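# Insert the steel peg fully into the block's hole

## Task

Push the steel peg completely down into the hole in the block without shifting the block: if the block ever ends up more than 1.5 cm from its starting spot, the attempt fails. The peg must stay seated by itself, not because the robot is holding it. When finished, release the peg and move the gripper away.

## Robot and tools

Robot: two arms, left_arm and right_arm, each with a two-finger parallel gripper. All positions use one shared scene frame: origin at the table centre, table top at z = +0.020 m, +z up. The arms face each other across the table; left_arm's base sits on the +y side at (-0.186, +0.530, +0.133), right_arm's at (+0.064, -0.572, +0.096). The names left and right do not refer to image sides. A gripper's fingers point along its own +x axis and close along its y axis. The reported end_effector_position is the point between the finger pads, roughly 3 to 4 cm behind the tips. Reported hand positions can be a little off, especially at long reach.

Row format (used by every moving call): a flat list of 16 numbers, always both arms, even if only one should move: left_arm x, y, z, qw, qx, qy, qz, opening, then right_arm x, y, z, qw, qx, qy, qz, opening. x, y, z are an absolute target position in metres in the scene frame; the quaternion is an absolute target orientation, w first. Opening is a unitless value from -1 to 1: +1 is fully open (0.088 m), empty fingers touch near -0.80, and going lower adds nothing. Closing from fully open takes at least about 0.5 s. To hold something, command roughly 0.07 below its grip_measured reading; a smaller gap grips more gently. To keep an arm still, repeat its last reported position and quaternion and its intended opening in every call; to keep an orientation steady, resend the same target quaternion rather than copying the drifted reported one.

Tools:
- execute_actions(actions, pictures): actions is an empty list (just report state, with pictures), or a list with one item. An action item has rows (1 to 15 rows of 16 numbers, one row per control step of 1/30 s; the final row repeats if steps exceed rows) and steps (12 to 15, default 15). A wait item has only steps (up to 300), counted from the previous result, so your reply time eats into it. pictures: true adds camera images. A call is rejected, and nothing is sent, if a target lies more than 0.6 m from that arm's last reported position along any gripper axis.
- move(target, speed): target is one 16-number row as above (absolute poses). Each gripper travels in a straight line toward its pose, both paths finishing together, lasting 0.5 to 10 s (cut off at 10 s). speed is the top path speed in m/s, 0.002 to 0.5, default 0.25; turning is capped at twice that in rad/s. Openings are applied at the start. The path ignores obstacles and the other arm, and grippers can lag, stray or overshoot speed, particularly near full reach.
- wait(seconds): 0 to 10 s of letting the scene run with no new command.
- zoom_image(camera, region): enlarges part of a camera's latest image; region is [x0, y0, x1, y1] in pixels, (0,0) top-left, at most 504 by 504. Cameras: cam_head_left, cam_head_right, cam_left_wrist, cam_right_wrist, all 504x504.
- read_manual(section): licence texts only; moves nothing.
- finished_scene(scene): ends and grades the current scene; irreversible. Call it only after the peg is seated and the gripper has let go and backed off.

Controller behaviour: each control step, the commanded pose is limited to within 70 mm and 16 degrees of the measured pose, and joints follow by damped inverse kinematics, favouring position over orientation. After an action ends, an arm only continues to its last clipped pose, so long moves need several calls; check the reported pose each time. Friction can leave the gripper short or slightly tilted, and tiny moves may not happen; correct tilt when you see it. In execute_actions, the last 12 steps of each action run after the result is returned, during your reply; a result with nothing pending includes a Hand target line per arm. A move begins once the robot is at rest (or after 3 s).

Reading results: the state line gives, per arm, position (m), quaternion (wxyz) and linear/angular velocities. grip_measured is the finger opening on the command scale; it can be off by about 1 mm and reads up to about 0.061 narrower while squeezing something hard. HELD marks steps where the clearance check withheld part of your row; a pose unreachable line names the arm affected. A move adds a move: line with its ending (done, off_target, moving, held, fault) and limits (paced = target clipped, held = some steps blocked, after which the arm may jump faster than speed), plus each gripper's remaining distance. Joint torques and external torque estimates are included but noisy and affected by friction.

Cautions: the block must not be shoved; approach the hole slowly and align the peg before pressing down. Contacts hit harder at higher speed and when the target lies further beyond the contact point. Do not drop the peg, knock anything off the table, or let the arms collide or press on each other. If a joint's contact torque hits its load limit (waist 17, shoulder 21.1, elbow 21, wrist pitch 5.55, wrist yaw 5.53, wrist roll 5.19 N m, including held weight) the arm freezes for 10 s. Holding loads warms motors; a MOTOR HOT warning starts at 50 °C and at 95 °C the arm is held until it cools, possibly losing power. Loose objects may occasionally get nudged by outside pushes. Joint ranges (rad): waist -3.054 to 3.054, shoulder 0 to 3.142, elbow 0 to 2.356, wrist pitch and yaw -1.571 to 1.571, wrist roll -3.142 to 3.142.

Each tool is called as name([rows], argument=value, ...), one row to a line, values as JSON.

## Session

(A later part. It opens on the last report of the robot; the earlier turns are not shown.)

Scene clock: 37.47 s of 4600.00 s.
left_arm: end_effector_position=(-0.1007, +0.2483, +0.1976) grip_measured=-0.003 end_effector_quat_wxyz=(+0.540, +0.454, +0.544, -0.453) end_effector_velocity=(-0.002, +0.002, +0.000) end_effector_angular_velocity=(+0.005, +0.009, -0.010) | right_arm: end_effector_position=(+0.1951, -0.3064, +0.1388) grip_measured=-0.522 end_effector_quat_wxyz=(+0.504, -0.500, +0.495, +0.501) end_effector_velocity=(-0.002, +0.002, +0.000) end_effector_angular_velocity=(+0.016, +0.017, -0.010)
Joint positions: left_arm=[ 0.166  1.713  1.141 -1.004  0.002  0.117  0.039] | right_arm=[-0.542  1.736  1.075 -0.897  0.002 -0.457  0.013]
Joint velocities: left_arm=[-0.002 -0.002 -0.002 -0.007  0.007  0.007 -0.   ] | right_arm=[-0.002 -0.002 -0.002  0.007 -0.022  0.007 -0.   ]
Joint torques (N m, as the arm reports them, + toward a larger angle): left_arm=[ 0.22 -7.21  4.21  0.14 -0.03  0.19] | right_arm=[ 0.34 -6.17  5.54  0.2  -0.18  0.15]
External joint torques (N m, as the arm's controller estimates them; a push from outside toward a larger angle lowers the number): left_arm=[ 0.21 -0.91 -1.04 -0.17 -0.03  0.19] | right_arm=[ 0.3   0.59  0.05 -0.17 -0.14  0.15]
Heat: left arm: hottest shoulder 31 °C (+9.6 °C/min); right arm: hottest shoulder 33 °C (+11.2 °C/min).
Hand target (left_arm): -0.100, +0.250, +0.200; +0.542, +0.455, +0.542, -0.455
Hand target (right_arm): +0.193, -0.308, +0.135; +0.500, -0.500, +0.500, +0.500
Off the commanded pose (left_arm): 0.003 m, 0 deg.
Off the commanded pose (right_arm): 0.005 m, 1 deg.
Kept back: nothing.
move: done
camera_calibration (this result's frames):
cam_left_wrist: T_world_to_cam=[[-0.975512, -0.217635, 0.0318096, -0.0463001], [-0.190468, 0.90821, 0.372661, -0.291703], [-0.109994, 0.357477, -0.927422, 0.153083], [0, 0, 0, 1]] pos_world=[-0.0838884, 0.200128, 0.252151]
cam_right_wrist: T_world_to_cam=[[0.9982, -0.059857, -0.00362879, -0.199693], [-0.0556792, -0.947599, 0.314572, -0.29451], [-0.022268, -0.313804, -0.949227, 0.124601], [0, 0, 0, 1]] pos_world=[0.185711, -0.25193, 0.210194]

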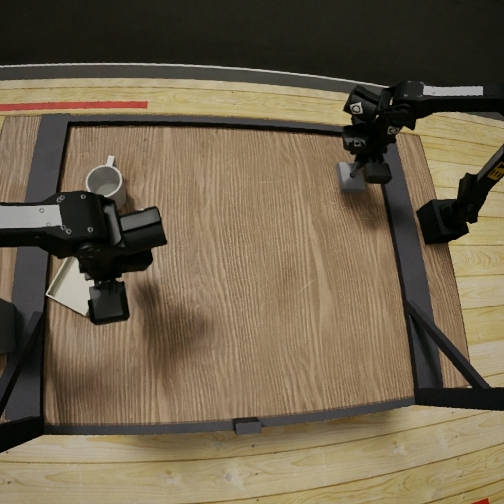

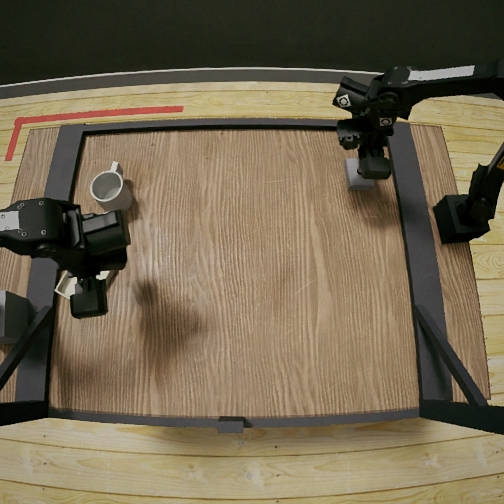

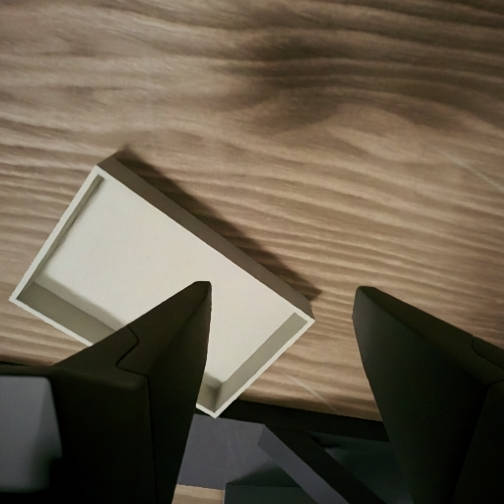

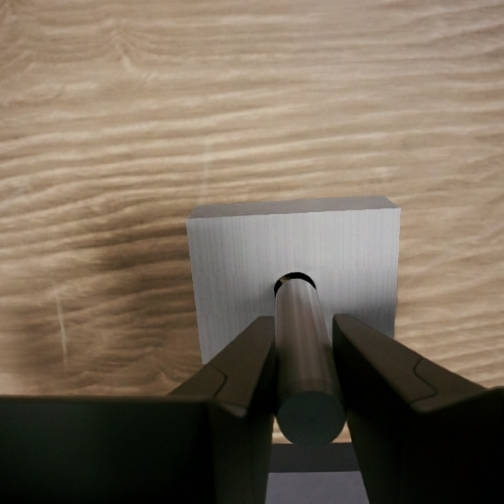

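Well centred. Descend.

move(target=[-0.1,0.25,0.2,0.542,0.455,0.542,-0.455,0.0,0.194,-0.308,0.127,0.5,-0.5,0.5,0.5,-0.62], speed=0.008)

zoom_image(camera="cam_right_wrist", region=[200,200,400,400])

zoom_image(camera="cam_head_left", region=[300,120,400,220])

Scene clock: 39.67 s of 4600.00 s.
left_arm: end_effector_position=(-0.1007, +0.2483, +0.1976) grip_measured=-0.003 end_effector_quat_wxyz=(+0.540, +0.454, +0.544, -0.453) end_effector_velocity=(-0.005, +0.004, +0.000) end_effector_angular_velocity=(+0.019, +0.013, +0.000) | right_arm: end_effector_position=(+0.1954, -0.3056, +0.1330) grip_measured=-0.522 end_effector_quat_wxyz=(+0.506, -0.499, +0.494, +0.502) end_effector_velocity=(-0.000, -0.002, +0.000) end_effector_angular_velocity=(-0.004, +0.009, +0.015)
Joint positions: left_arm=[ 0.166  1.713  1.141 -1.004  0.002  0.117  0.039] | right_arm=[-0.542  1.745  1.059 -0.868  0.001 -0.457  0.013]
Joint velocities: left_arm=[-0.007 -0.002 -0.002 -0.022  0.007 -0.007  0.   ] | right_arm=[-0.007 -0.002 -0.002 -0.007 -0.007 -0.022 -0.   ]
Joint torques (N m, as the arm reports them, + toward a larger angle): left_arm=[ 0.14 -7.34  4.26  0.13 -0.04  0.21] | right_arm=[ 0.02 -5.6   4.96  0.51 -0.12  0.03]
External joint torques (N m, as the arm's controller estimates them; a push from outside toward a larger angle lowers the number): left_arm=[ 0.18 -1.   -1.   -0.17 -0.05  0.21] | right_arm=[ 0.05  1.14 -0.41  0.16 -0.09  0.03]
Heat: left arm: hottest shoulder 31 °C (+9.1 °C/min); right arm: hottest shoulder 33 °C (+10.6 °C/min).
Hand target (left_arm): -0.100, +0.250, +0.200; +0.542, +0.455, +0.542, -0.455
Hand target (right_arm): +0.194, -0.308, +0.127; +0.500, -0.500, +0.500, +0.500
Off the commanded pose (left_arm): 0.003 m, 0 deg.
Off the commanded pose (right_arm): 0.007 m, 1 deg.
Kept back: nothing.
move: done
camera_calibration (this result's frames):
cam_left_wrist: T_world_to_cam=[[-0.975512, -0.217635, 0.0318096, -0.0463001], [-0.190468, 0.90821, 0.372661, -0.291703], [-0.109994, 0.357477, -0.927422, 0.153083], [0, 0, 0, 1]] pos_world=[-0.0838884, 0.200128, 0.252151]
cam_right_wrist: T_world_to_cam=[[0.998206, -0.0598315, -0.00241783, -0.200079], [-0.0561371, -0.949095, 0.309947, -0.291657], [-0.0208394, -0.309256, -0.950751, 0.120587], [0, 0, 0, 1]] pos_world=[0.18586, -0.251488, 0.204563]

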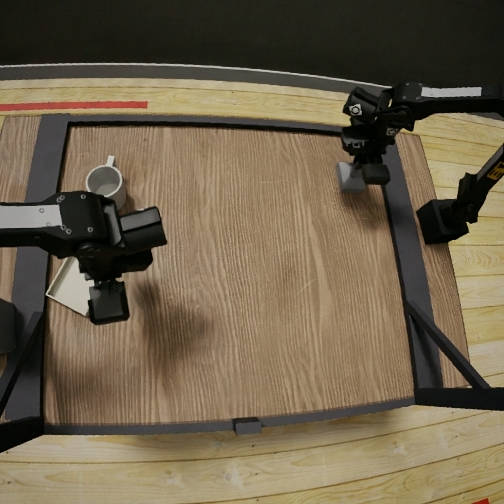

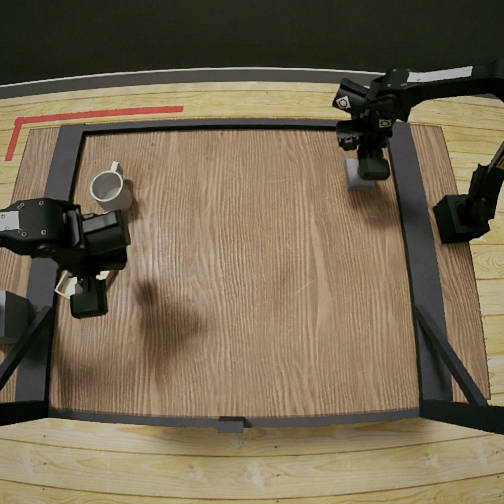

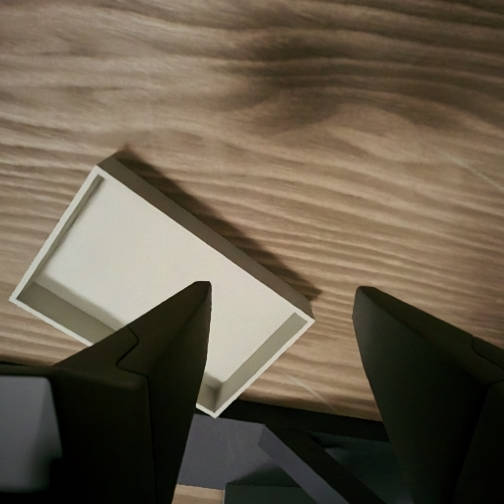

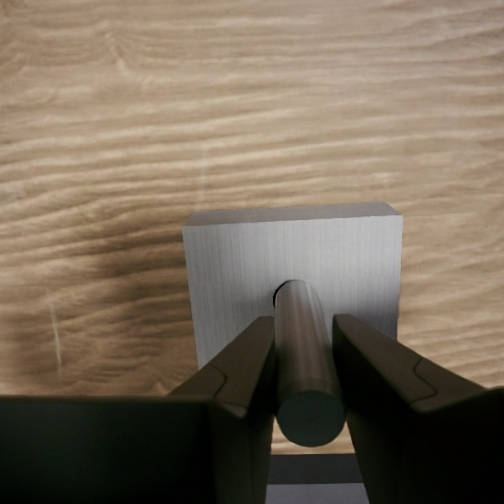

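Region (200, 200, 400, 400) of cam_right_wrist's 504x504 image, scaled by 2.520, with more detail than that image has.

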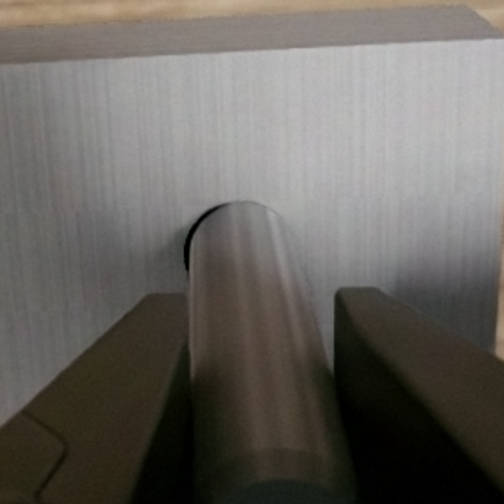

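Region (300, 120, 400, 220) of cam_head_left's 504x504 image, scaled by 5.040, with more detail than that image has.

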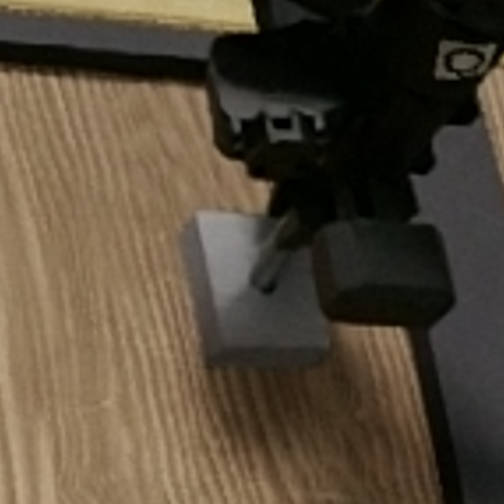

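Touching rim; nudge -x, -y.

move(target=[-0.1,0.25,0.2,0.542,0.455,0.542,-0.455,0.0,0.1915,-0.3095,0.127,0.5,-0.5,0.5,0.5,-0.62], speed=0.005)

zoom_image(camera="cam_right_wrist", region=[200,200,400,400])

Scene clock: 42.00 s of 4600.00 s.
left_arm: end_effector_position=(-0.1007, +0.2483, +0.1976) grip_measured=-0.003 end_effector_quat_wxyz=(+0.540, +0.454, +0.544, -0.453) end_effector_velocity=(+0.000, +0.007, -0.001) end_effector_angular_velocity=(+0.032, -0.013, +0.005) | right_arm: end_effector_position=(+0.1949, -0.3063, +0.1320) grip_measured=-0.522 end_effector_quat_wxyz=(+0.506, -0.499, +0.495, +0.501) end_effector_velocity=(-0.002, +0.002, +0.000) end_effector_angular_velocity=(+0.016, +0.017, -0.009)
Joint positions: left_arm=[ 0.166  1.713  1.141 -1.004  0.002  0.117  0.039] | right_arm=[-0.541  1.744  1.054 -0.865  0.001 -0.455  0.013]
Joint velocities: left_arm=[-0.002 -0.002 -0.007 -0.022 -0.022 -0.007 -0.   ] | right_arm=[-0.002 -0.002 -0.002  0.007 -0.022  0.007 -0.   ]
Joint torques (N m, as the arm reports them, + toward a larger angle): left_arm=[ 0.18 -7.31  4.26  0.13 -0.03  0.2 ] | right_arm=[ 0.5  -6.56  4.14  0.41 -0.13  0.15]
External joint torques (N m, as the arm's controller estimates them; a push from outside toward a larger angle lowers the number): left_arm=[ 0.13 -1.04 -0.94 -0.16 -0.02  0.2 ] | right_arm=[ 0.45  0.21 -1.28  0.04 -0.08  0.15]
Heat: left arm: hottest shoulder 31 °C (+8.6 °C/min); right arm: hottest shoulder 32 °C (+8.6 °C/min).
Hand target (left_arm): -0.100, +0.250, +0.200; +0.542, +0.455, +0.542, -0.455
Hand target (right_arm): +0.191, -0.310, +0.127; +0.500, -0.500, +0.500, +0.500
Off the commanded pose (left_arm): 0.003 m, 0 deg.
Off the commanded pose (right_arm): 0.007 m, 1 deg.
Kept back: nothing.
move: done
camera_calibration (this result's frames):
cam_left_wrist: T_world_to_cam=[[-0.975512, -0.217635, 0.0318096, -0.0463001], [-0.190468, 0.90821, 0.372661, -0.291703], [-0.109994, 0.357477, -0.927422, 0.153083], [0, 0, 0, 1]] pos_world=[-0.0838884, 0.200128, 0.252151]
cam_right_wrist: T_world_to_cam=[[0.998112, -0.061357, -0.00288672, -0.200014], [-0.0574198, -0.948694, 0.310937, -0.291881], [-0.0218168, -0.310184, -0.950426, 0.119326], [0, 0, 0, 1]] pos_world=[0.18548, -0.252165, 0.20359]

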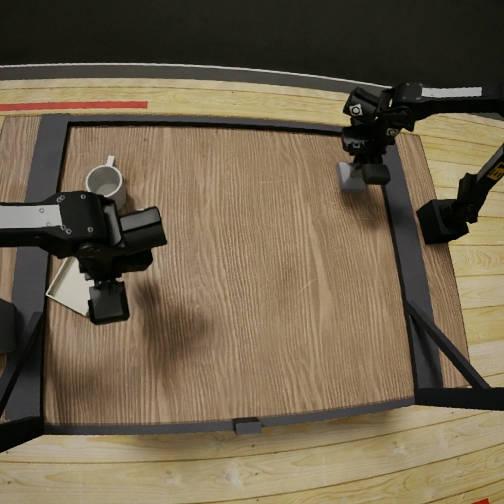

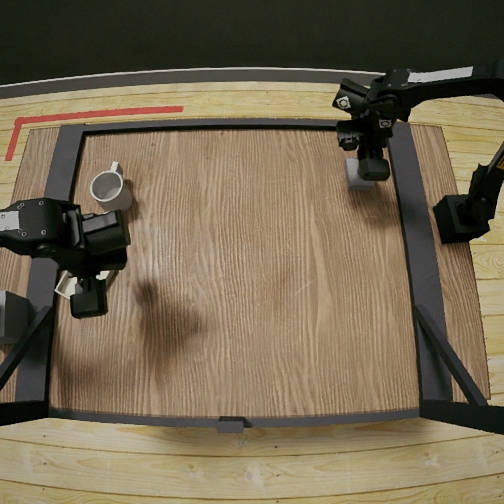

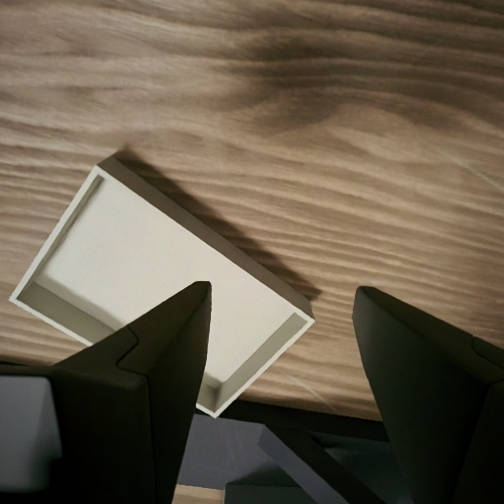

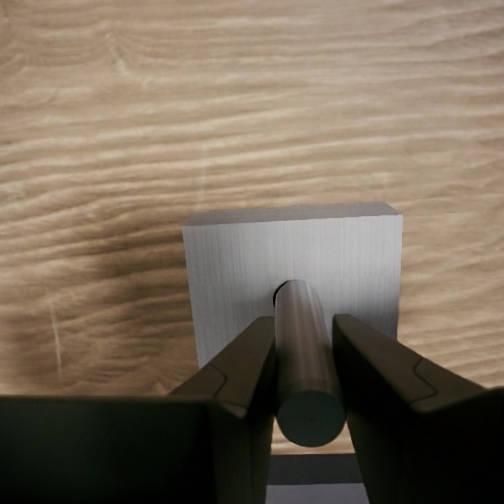

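Region (200, 200, 400, 400) of cam_right_wrist's 504x504 image, scaled by 2.520, with more detail than that image has.

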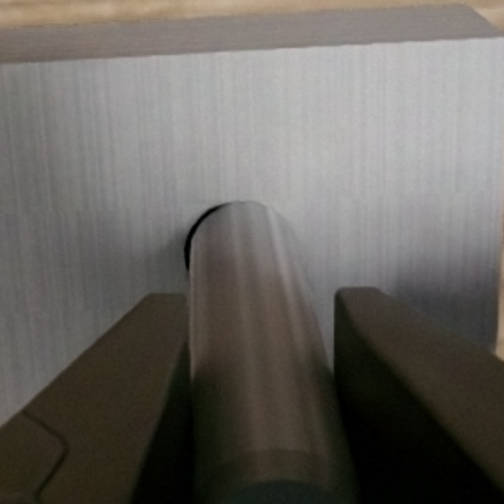

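Stuck by friction; lighten the press.

move(target=[-0.1,0.25,0.2,0.542,0.455,0.542,-0.455,0.0,0.1915,-0.3095,0.1315,0.5,-0.5,0.5,0.5,-0.62], speed=0.005)

zoom_image(camera="cam_right_wrist", region=[200,200,400,400])

Scene clock: 44.30 s of 4600.00 s.
left_arm: end_effector_position=(-0.1007, +0.2483, +0.1976) grip_measured=-0.003 end_effector_quat_wxyz=(+0.540, +0.454, +0.544, -0.453) end_effector_velocity=(-0.003, +0.003, -0.001) end_effector_angular_velocity=(+0.010, +0.011, +0.005) | right_arm: end_effector_position=(+0.1944, -0.3076, +0.1324) grip_measured=-0.522 end_effector_quat_wxyz=(+0.504, -0.500, +0.496, +0.500) end_effector_velocity=(-0.003, -0.005, +0.000) end_effector_angular_velocity=(-0.017, +0.016, +0.005)
Joint positions: left_arm=[ 0.166  1.713  1.141 -1.004  0.002  0.117  0.039] | right_arm=[-0.541  1.743  1.054 -0.871  0.003 -0.455  0.013]
Joint velocities: left_arm=[-0.002 -0.002 -0.007 -0.007  0.007 -0.007 -0.   ] | right_arm=[-0.002 -0.002 -0.002 -0.022 -0.007 -0.007  0.   ]
Joint torques (N m, as the arm reports them, + toward a larger angle): left_arm=[ 0.23 -7.33  4.19  0.15 -0.02  0.21] | right_arm=[ 0.46 -7.32  5.6  -0.4  -0.18  0.13]
External joint torques (N m, as the arm's controller estimates them; a push from outside toward a larger angle lowers the number): left_arm=[ 0.23 -1.05 -1.03 -0.15 -0.02  0.21] | right_arm=[ 0.46 -0.56  0.22 -0.74 -0.15  0.13]
Heat: left arm: hottest shoulder 31 °C (+8.1 °C/min); right arm: hottest shoulder 32 °C (+8.1 °C/min).
Hand target (left_arm): -0.100, +0.250, +0.200; +0.542, +0.455, +0.542, -0.455
Hand target (right_arm): +0.192, -0.310, +0.132; +0.500, -0.500, +0.500, +0.500
Off the commanded pose (left_arm): 0.003 m, 0 deg.
Off the commanded pose (right_arm): 0.004 m, 1 deg.
Kept back: nothing.
move: done
camera_calibration (this result's frames):
cam_left_wrist: T_world_to_cam=[[-0.975512, -0.217635, 0.0318096, -0.0463001], [-0.190468, 0.90821, 0.372661, -0.291703], [-0.109994, 0.357477, -0.927422, 0.153083], [0, 0, 0, 1]] pos_world=[-0.0838884, 0.200128, 0.252151]
cam_right_wrist: T_world_to_cam=[[0.998131, -0.0610127, -0.00338405, -0.199449], [-0.0568231, -0.947109, 0.315841, -0.293478], [-0.0224754, -0.315059, -0.948806, 0.117731], [0, 0, 0, 1]] pos_world=[0.185046, -0.253032, 0.203721]

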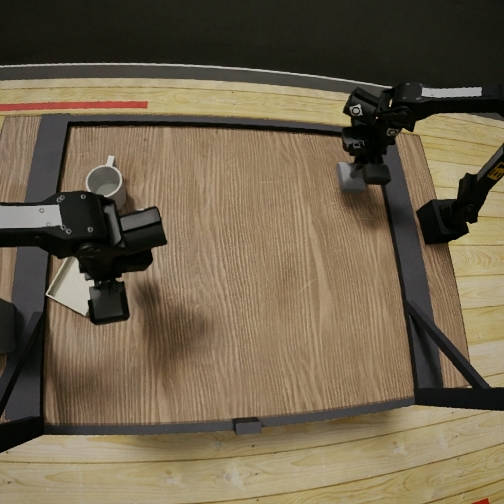

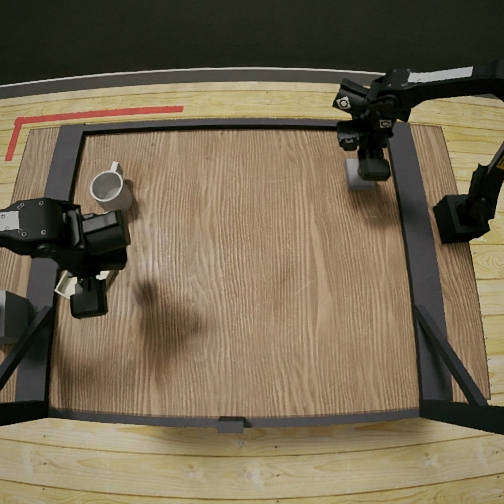

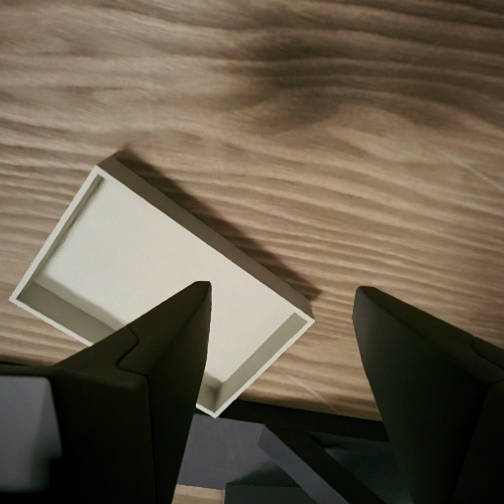

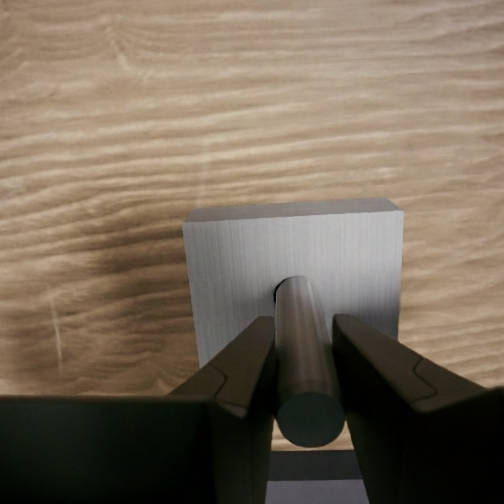

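Region (200, 200, 400, 400) of cam_right_wrist's 504x504 image, scaled by 2.520, with more detail than that image has.

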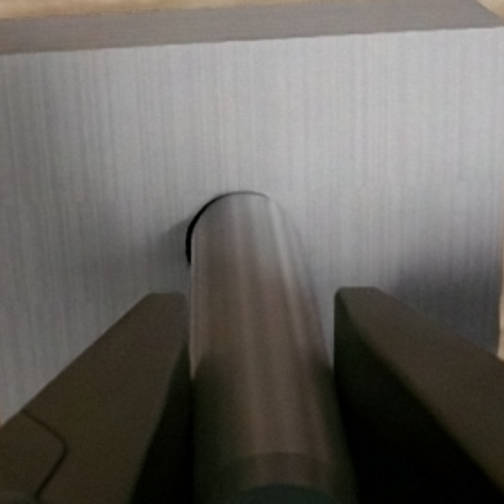

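move(target=[-0.1,0.25,0.2,0.542,0.455,0.542,-0.455,0.0,0.193,-0.308,0.121,0.5,-0.5,0.5,0.5,-0.62], speed=0.006)

zoom_image(camera="cam_right_wrist", region=[200,200,400,400])

Scene clock: 46.87 s of 4600.00 s.
left_arm: end_effector_position=(-0.1007, +0.2483, +0.1976) grip_measured=-0.003 end_effector_quat_wxyz=(+0.540, +0.454, +0.544, -0.453) end_effector_velocity=(+0.002, -0.000, -0.001) end_effector_angular_velocity=(-0.000, -0.008, +0.010) | right_arm: end_effector_position=(+0.1952, -0.3036, +0.1317) grip_measured=-0.522 end_effector_quat_wxyz=(+0.510, -0.496, +0.490, +0.504) end_effector_velocity=(-0.000, -0.004, -0.001) end_effector_angular_velocity=(-0.014, -0.002, +0.019)
Joint positions: left_arm=[ 0.166  1.713  1.141 -1.004  0.002  0.117  0.039] | right_arm=[-0.54   1.743  1.051 -0.848 -0.002 -0.455  0.013]
Joint velocities: left_arm=[ 0.002  0.002 -0.002  0.007 -0.007 -0.007 -0.   ] | right_arm=[-0.002 -0.002 -0.007 -0.007  0.007 -0.022 -0.   ]
Joint torques (N m, as the arm reports them, + toward a larger angle): left_arm=[ 0.21 -7.35  4.26  0.14 -0.05  0.19] | right_arm=[ 0.07 -4.22  3.9   0.79  0.    0.08]
External joint torques (N m, as the arm's controller estimates them; a push from outside toward a larger angle lowers the number): left_arm=[ 0.17 -1.11 -0.99 -0.19 -0.05  0.2 ] | right_arm=[ 0.11  2.53 -1.51  0.4   0.03  0.08]
Heat: left arm: hottest shoulder 31 °C (+7.7 °C/min); right arm: hottest shoulder 32 °C (+7.7 °C/min).
Hand target (left_arm): -0.100, +0.250, +0.200; +0.542, +0.455, +0.542, -0.455
Hand target (right_arm): +0.193, -0.308, +0.121; +0.500, -0.500, +0.500, +0.500
Off the commanded pose (left_arm): 0.003 m, 0 deg.
Off the commanded pose (right_arm): 0.012 m, 2 deg.
Kept back: nothing.
move: off_target (right_arm)
camera_calibration (this result's frames):
cam_left_wrist: T_world_to_cam=[[-0.975512, -0.217635, 0.0318096, -0.0463001], [-0.190468, 0.90821, 0.372661, -0.291703], [-0.109994, 0.357477, -0.927422, 0.153083], [0, 0, 0, 1]] pos_world=[-0.0838884, 0.200128, 0.252151]
cam_right_wrist: T_world_to_cam=[[0.998214, -0.0597416, 0.0000153608, -0.200096], [-0.0570554, -0.953254, 0.296736, -0.288727], [-0.0177129, -0.296207, -0.954959, 0.123959], [0, 0, 0, 1]] pos_world=[0.18546, -0.250467, 0.204055]

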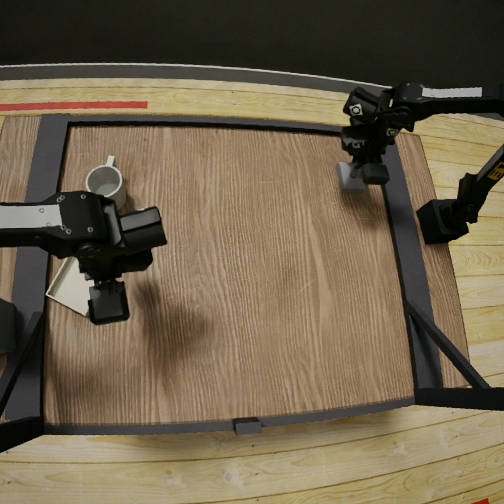

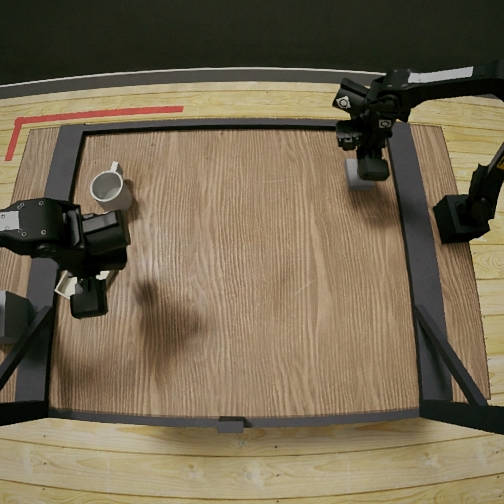

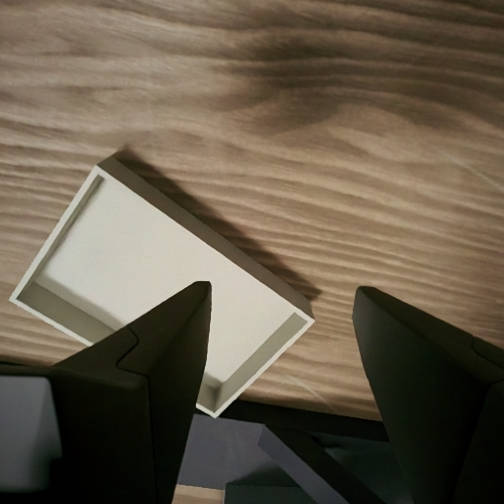

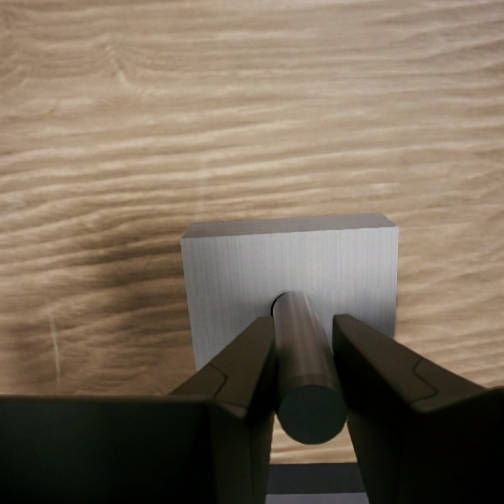

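Region (200, 200, 400, 400) of cam_right_wrist's 504x504 image, scaled by 2.520, with more detail than that image has.

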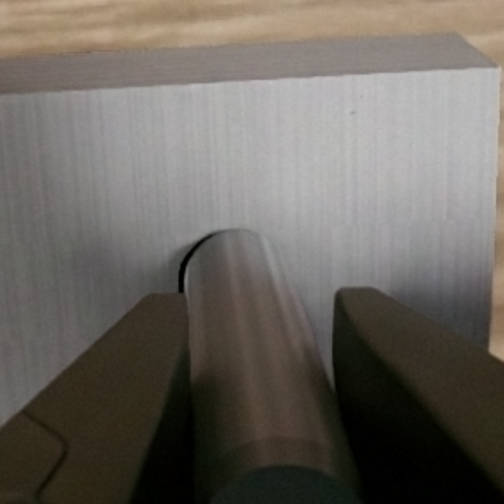

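move(target=[-0.1,0.25,0.2,0.542,0.455,0.542,-0.455,0.0,0.193,-0.309,0.130,0.5,-0.5,0.5,0.5,-0.62], speed=0.006)

move(target=[-0.1,0.25,0.2,0.542,0.455,0.542,-0.455,0.0,0.192,-0.307,0.141,0.5,-0.5,0.5,0.5,-0.62], speed=0.008)

zoom_image(camera="cam_right_wrist", region=[200,200,400,400])

Scene clock: 50.13 s of 4600.00 s.
left_arm: end_effector_position=(-0.1007, +0.2483, +0.1976) grip_measured=-0.003 end_effector_quat_wxyz=(+0.540, +0.454, +0.544, -0.453) end_effector_velocity=(-0.000, +0.002, +0.000) end_effector_angular_velocity=(+0.009, -0.005, +0.005) | right_arm: end_effector_position=(+0.1942, -0.3067, +0.1327) grip_measured=-0.522 end_effector_quat_wxyz=(+0.505, -0.499, +0.494, +0.502) end_effector_velocity=(-0.005, -0.000, +0.000) end_effector_angular_velocity=(+0.003, +0.023, +0.010)
Joint positions: left_arm=[ 0.166  1.713  1.141 -1.004  0.002  0.117  0.039] | right_arm=[-0.54   1.74   1.052 -0.866  0.001 -0.455  0.013]
Joint velocities: left_arm=[-0.002 -0.002 -0.002 -0.007 -0.007 -0.007  0.   ] | right_arm=[ 0.002 -0.002 -0.002 -0.007 -0.022 -0.007 -0.   ]
Joint torques (N m, as the arm reports them, + toward a larger angle): left_arm=[ 0.19 -7.31  4.2   0.15 -0.02  0.19] | right_arm=[-0.04 -6.15  6.05 -0.4  -0.13  0.01]
External joint torques (N m, as the arm's controller estimates them; a push from outside toward a larger angle lowers the number): left_arm=[ 0.19 -1.01 -1.05 -0.16 -0.02  0.19] | right_arm=[-0.07  0.61  0.61 -0.77 -0.09  0.01]
Heat: left arm: hottest shoulder 31 °C (+7.2 °C/min); right arm: hottest shoulder 32 °C (+7.2 °C/min).
Hand target (left_arm): -0.100, +0.250, +0.200; +0.542, +0.455, +0.542, -0.455
Hand target (right_arm): +0.193, -0.309, +0.130; +0.500, -0.500, +0.500, +0.500
Off the commanded pose (left_arm): 0.003 m, 0 deg.
Off the commanded pose (right_arm): 0.004 m, 1 deg.
Kept back: nothing.
move: done
camera_calibration (this result's frames):
cam_left_wrist: T_world_to_cam=[[-0.975512, -0.217635, 0.0318096, -0.0463001], [-0.190468, 0.90821, 0.372661, -0.291703], [-0.109994, 0.357477, -0.927422, 0.153083], [0, 0, 0, 1]] pos_world=[-0.0838884, 0.200128, 0.252151]
cam_right_wrist: T_world_to_cam=[[0.998205, -0.059832, -0.00259349, -0.198925], [-0.0560762, -0.948994, 0.310268, -0.292793], [-0.0210252, -0.309566, -0.950646, 0.119926], [0, 0, 0, 1]] pos_world=[0.184671, -0.252636, 0.204336]

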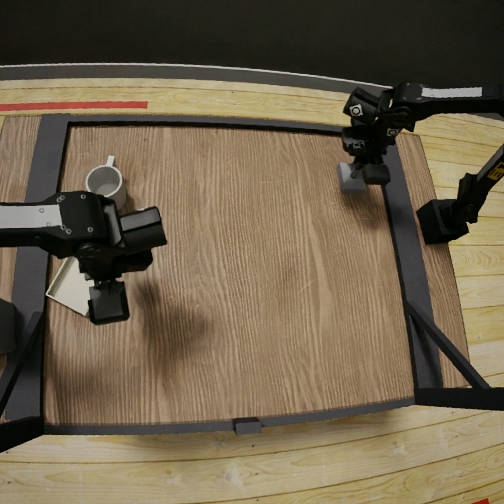

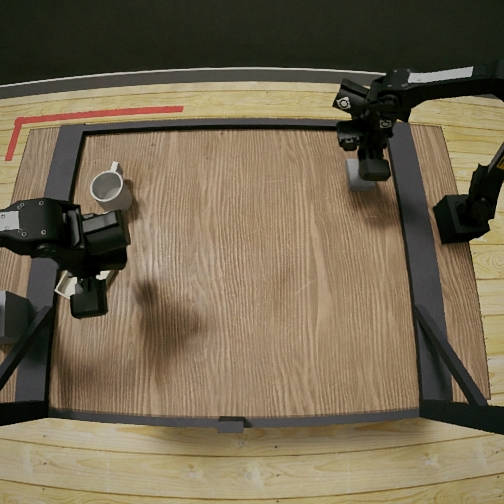

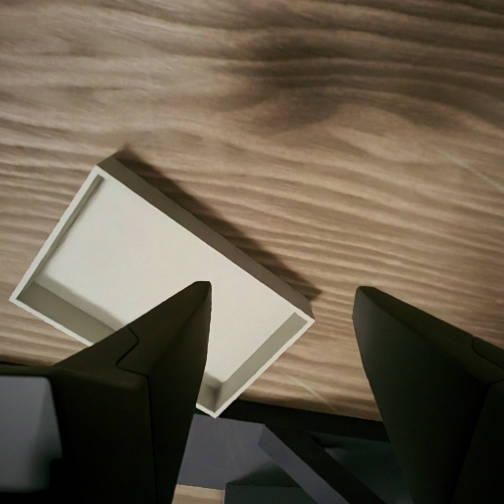

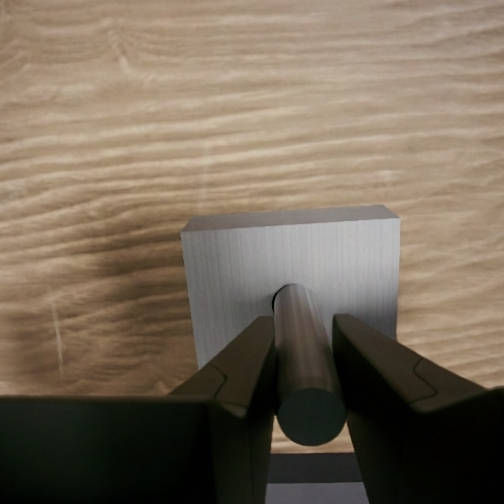

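Scene clock: 51.43 s of 4600.00 s.
left_arm: end_effector_position=(-0.1007, +0.2483, +0.1976) grip_measured=-0.003 end_effector_quat_wxyz=(+0.540, +0.454, +0.544, -0.453) end_effector_velocity=(-0.000, +0.002, +0.000) end_effector_angular_velocity=(+0.009, -0.005, +0.019) | right_arm: end_effector_position=(+0.1921, -0.3094, +0.1379) grip_measured=-0.522 end_effector_quat_wxyz=(+0.497, -0.502, +0.503, +0.499) end_effector_velocity=(-0.001, -0.002, +0.000) end_effector_angular_velocity=(-0.003, +0.010, +0.005)
Joint positions: left_arm=[ 0.166  1.713  1.141 -1.004  0.002  0.117  0.039] | right_arm=[-0.538  1.74   1.075 -0.915  0.001 -0.454  0.013]
Joint velocities: left_arm=[-0.002 -0.002 -0.002 -0.007 -0.007 -0.022 -0.   ] | right_arm=[-0.002 -0.002 -0.002 -0.007 -0.007 -0.007 -0.   ]
Joint torques (N m, as the arm reports them, + toward a larger angle): left_arm=[ 0.21 -7.31  4.22  0.12 -0.03  0.19] | right_arm=[ 0.31 -7.86  7.31 -0.13 -0.12  0.12]
External joint torques (N m, as the arm's controller estimates them; a push from outside toward a larger angle lowers the number): left_arm=[ 0.21 -1.02 -1.03 -0.19 -0.03  0.19] | right_arm=[ 0.3  -1.14  1.91 -0.45 -0.08  0.12]
Heat: left arm: hottest shoulder 31 °C (+7.0 °C/min); right arm: hottest shoulder 32 °C (+7.0 °C/min).
Hand target (left_arm): -0.100, +0.250, +0.200; +0.542, +0.455, +0.542, -0.455
Hand target (right_arm): +0.192, -0.307, +0.141; +0.500, -0.500, +0.500, +0.500
Off the commanded pose (left_arm): 0.003 m, 0 deg.
Off the commanded pose (right_arm): 0.004 m, 1 deg.
Kept back: nothing.
move: done
camera_calibration (this result's frames):
cam_left_wrist: T_world_to_cam=[[-0.975512, -0.217635, 0.0318096, -0.0463001], [-0.190468, 0.90821, 0.372661, -0.291703], [-0.109994, 0.357477, -0.927422, 0.153083], [0, 0, 0, 1]] pos_world=[-0.0838884, 0.200128, 0.252151]
cam_right_wrist: T_world_to_cam=[[0.998142, -0.0596279, -0.0125441, -0.195594], [-0.0520611, -0.941516, 0.332923, -0.29858], [-0.0316619, -0.331652, -0.94287, 0.118077], [0, 0, 0, 1]] pos_world=[0.183425, -0.25362, 0.208283]

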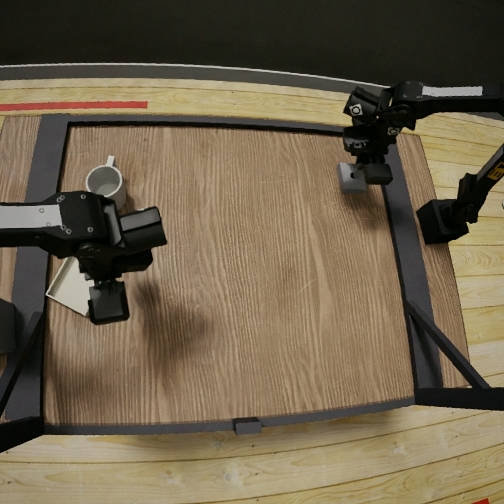

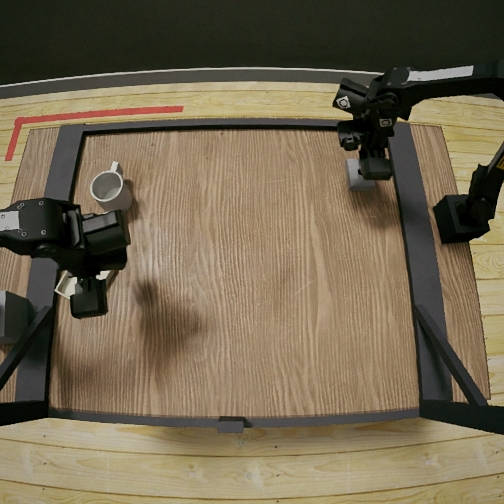

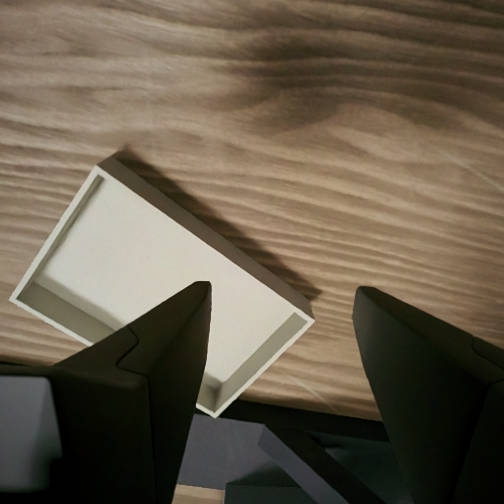

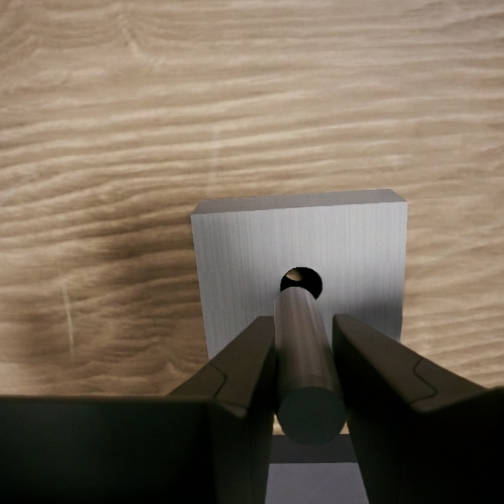

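Region (200, 200, 400, 400) of cam_right_wrist's 504x504 image, scaled by 2.520, with more detail than that image has.

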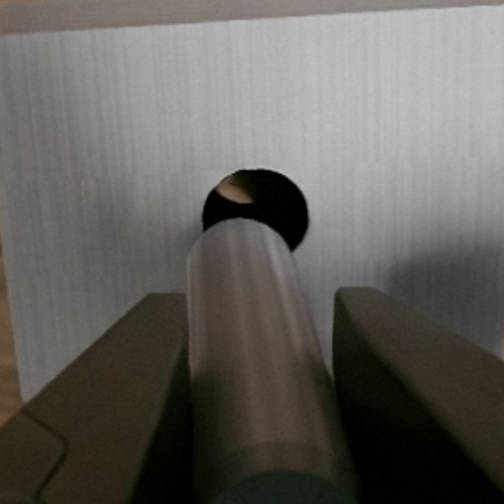

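move(target=[-0.1,0.25,0.2,0.542,0.455,0.542,-0.455,0.0,0.1935,-0.3072,0.133,0.5,-0.5,0.5,0.5,-0.62], speed=0.006)

zoom_image(camera="cam_right_wrist", region=[200,200,400,400])

Scene clock: 53.13 s of 4600.00 s.
left_arm: end_effector_position=(-0.1007, +0.2483, +0.1976) grip_measured=-0.003 end_effector_quat_wxyz=(+0.540, +0.454, +0.544, -0.453) end_effector_velocity=(-0.002, +0.002, -0.001) end_effector_angular_velocity=(+0.014, -0.004, -0.000) | right_arm: end_effector_position=(+0.1941, -0.3053, +0.1368) grip_measured=-0.522 end_effector_quat_wxyz=(+0.504, -0.499, +0.495, +0.501) end_effector_velocity=(-0.000, -0.004, -0.001) end_effector_angular_velocity=(-0.014, -0.001, -0.010)
Joint positions: left_arm=[ 0.166  1.713  1.141 -1.004  0.002  0.117  0.039] | right_arm=[-0.538  1.742  1.072 -0.889  0.001 -0.454  0.013]
Joint velocities: left_arm=[-0.007  0.002 -0.002 -0.007 -0.007 -0.007 -0.   ] | right_arm=[-0.002 -0.002 -0.007 -0.007  0.007  0.007 -0.   ]
Joint torques (N m, as the arm reports them, + toward a larger angle): left_arm=[ 0.19 -7.35  4.2   0.13 -0.04  0.2 ] | right_arm=[-0.11 -6.25  5.36  0.25 -0.13 -0.01]
External joint torques (N m, as the arm's controller estimates them; a push from outside toward a larger angle lowers the number): left_arm=[ 0.25 -1.09 -1.03 -0.18 -0.05  0.2 ] | right_arm=[-0.13  0.52 -0.03 -0.09 -0.1  -0.01]
Heat: left arm: hottest shoulder 31 °C (+6.8 °C/min); right arm: hottest shoulder 32 °C (+6.8 °C/min).
Hand target (left_arm): -0.100, +0.250, +0.200; +0.542, +0.455, +0.542, -0.455
Hand target (right_arm): +0.193, -0.307, +0.133; +0.500, -0.500, +0.500, +0.500
Off the commanded pose (left_arm): 0.003 m, 0 deg.
Off the commanded pose (right_arm): 0.004 m, 1 deg.
Kept back: nothing.
move: done
camera_calibration (this result's frames):
cam_left_wrist: T_world_to_cam=[[-0.975512, -0.217635, 0.0318096, -0.0463001], [-0.190468, 0.90821, 0.372661, -0.291703], [-0.109994, 0.357477, -0.927422, 0.153083], [0, 0, 0, 1]] pos_world=[-0.0838884, 0.200128, 0.252151]
cam_right_wrist: T_world_to_cam=[[0.998221, -0.0594653, -0.00437318, -0.198442], [-0.0550809, -0.947734, 0.31427, -0.292988], [-0.0228328, -0.31347, -0.949323, 0.123177], [0, 0, 0, 1]] pos_world=[0.184764, -0.250863, 0.208144]

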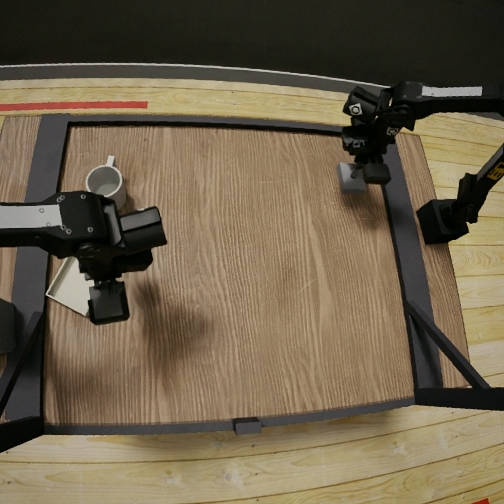

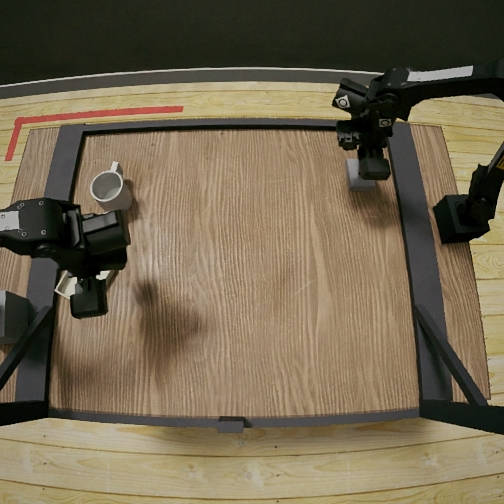

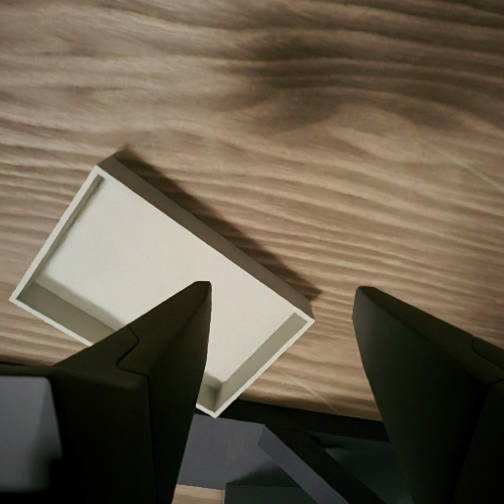

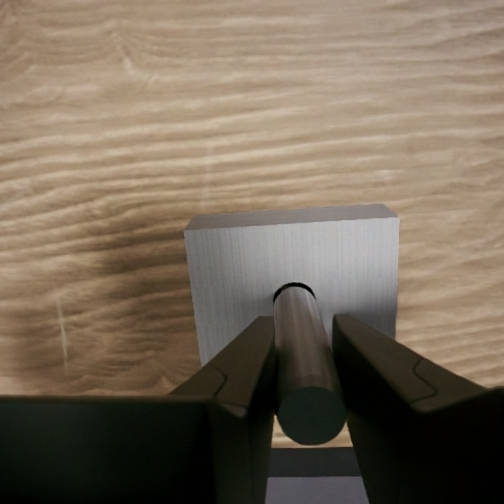

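Region (200, 200, 400, 400) of cam_right_wrist's 504x504 image, scaled by 2.520, with more detail than that image has.

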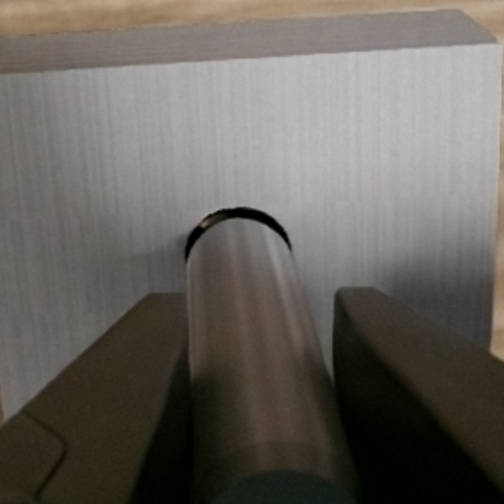

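move(target=[-0.1,0.25,0.2,0.542,0.455,0.542,-0.455,0.0,0.1925,-0.3088,0.126,0.5,-0.5,0.5,0.5,-0.62], speed=0.006)

zoom_image(camera="cam_right_wrist", region=[200,200,400,400])

Scene clock: 55.60 s of 4600.00 s.
left_arm: end_effector_position=(-0.1007, +0.2483, +0.1976) grip_measured=-0.003 end_effector_quat_wxyz=(+0.540, +0.454, +0.544, -0.453) end_effector_velocity=(-0.004, +0.003, +0.001) end_effector_angular_velocity=(+0.010, +0.026, +0.010) | right_arm: end_effector_position=(+0.1935, -0.3065, +0.1302) grip_measured=-0.522 end_effector_quat_wxyz=(+0.504, -0.499, +0.495, +0.502) end_effector_velocity=(-0.002, -0.004, -0.002) end_effector_angular_velocity=(-0.012, +0.014, +0.020)
Joint positions: left_arm=[ 0.166  1.713  1.141 -1.004  0.002  0.117  0.039] | right_arm=[-0.538  1.746  1.049 -0.859  0.001 -0.454  0.013]
Joint velocities: left_arm=[ 0.002 -0.002  0.002 -0.022  0.022 -0.007 -0.   ] | right_arm=[-0.002  0.002 -0.007 -0.007 -0.007 -0.022 -0.   ]
Joint torques (N m, as the arm reports them, + toward a larger angle): left_arm=[ 0.2  -7.34  4.2   0.13 -0.02  0.19] | right_arm=[-0.09 -6.01  5.15  0.23 -0.13  0.01]
External joint torques (N m, as the arm's controller estimates them; a push from outside toward a larger angle lowers the number): left_arm=[ 0.18 -1.   -1.09 -0.18 -0.02  0.19] | right_arm=[-0.1   0.69 -0.2  -0.13 -0.09  0.01]
Heat: left arm: hottest shoulder 31 °C (+6.5 °C/min); right arm: hottest shoulder 32 °C (+6.5 °C/min).
Hand target (left_arm): -0.100, +0.250, +0.200; +0.542, +0.455, +0.542, -0.455
Hand target (right_arm): +0.192, -0.309, +0.126; +0.500, -0.500, +0.500, +0.500
Off the commanded pose (left_arm): 0.003 m, 0 deg.
Off the commanded pose (right_arm): 0.005 m, 1 deg.
Kept back: nothing.
move: done
camera_calibration (this result's frames):
cam_left_wrist: T_world_to_cam=[[-0.975512, -0.217635, 0.0318096, -0.0463001], [-0.190468, 0.90821, 0.372661, -0.291703], [-0.109994, 0.357477, -0.927422, 0.153083], [0, 0, 0, 1]] pos_world=[-0.0838884, 0.200128, 0.252151]
cam_right_wrist: T_world_to_cam=[[0.998224, -0.0594584, -0.00364349, -0.198026], [-0.0553421, -0.948272, 0.312598, -0.292062], [-0.0220416, -0.311841, -0.949879, 0.116969], [0, 0, 0, 1]] pos_world=[0.184089, -0.252253, 0.201683]

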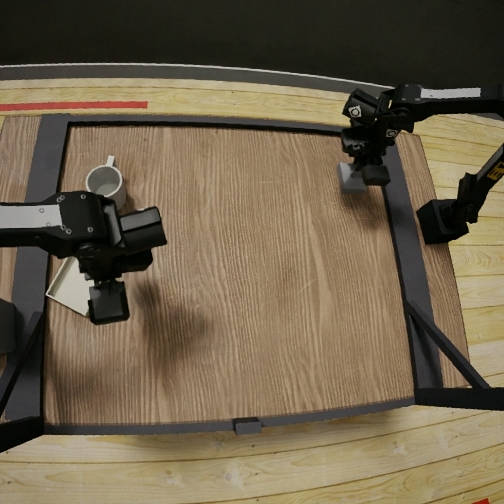

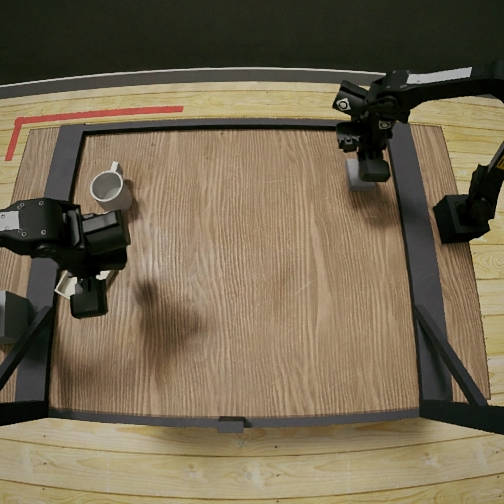

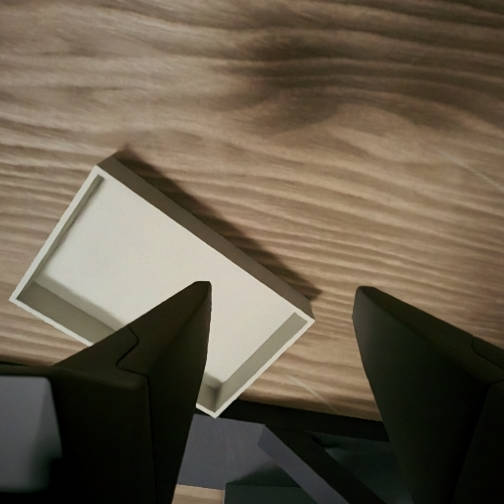

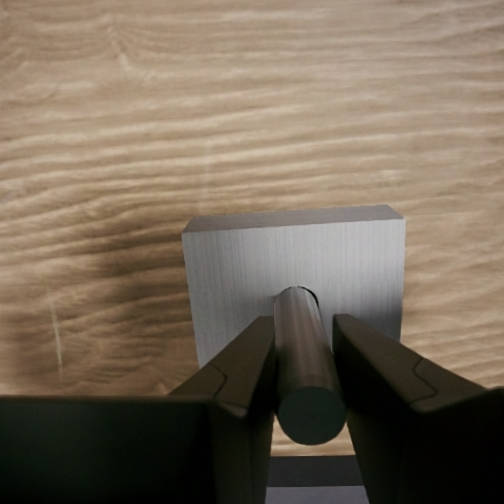

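Region (200, 200, 400, 400) of cam_right_wrist's 504x504 image, scaled by 2.520, with more detail than that image has.

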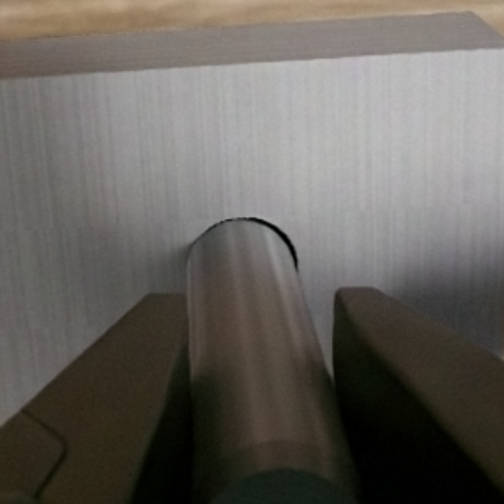

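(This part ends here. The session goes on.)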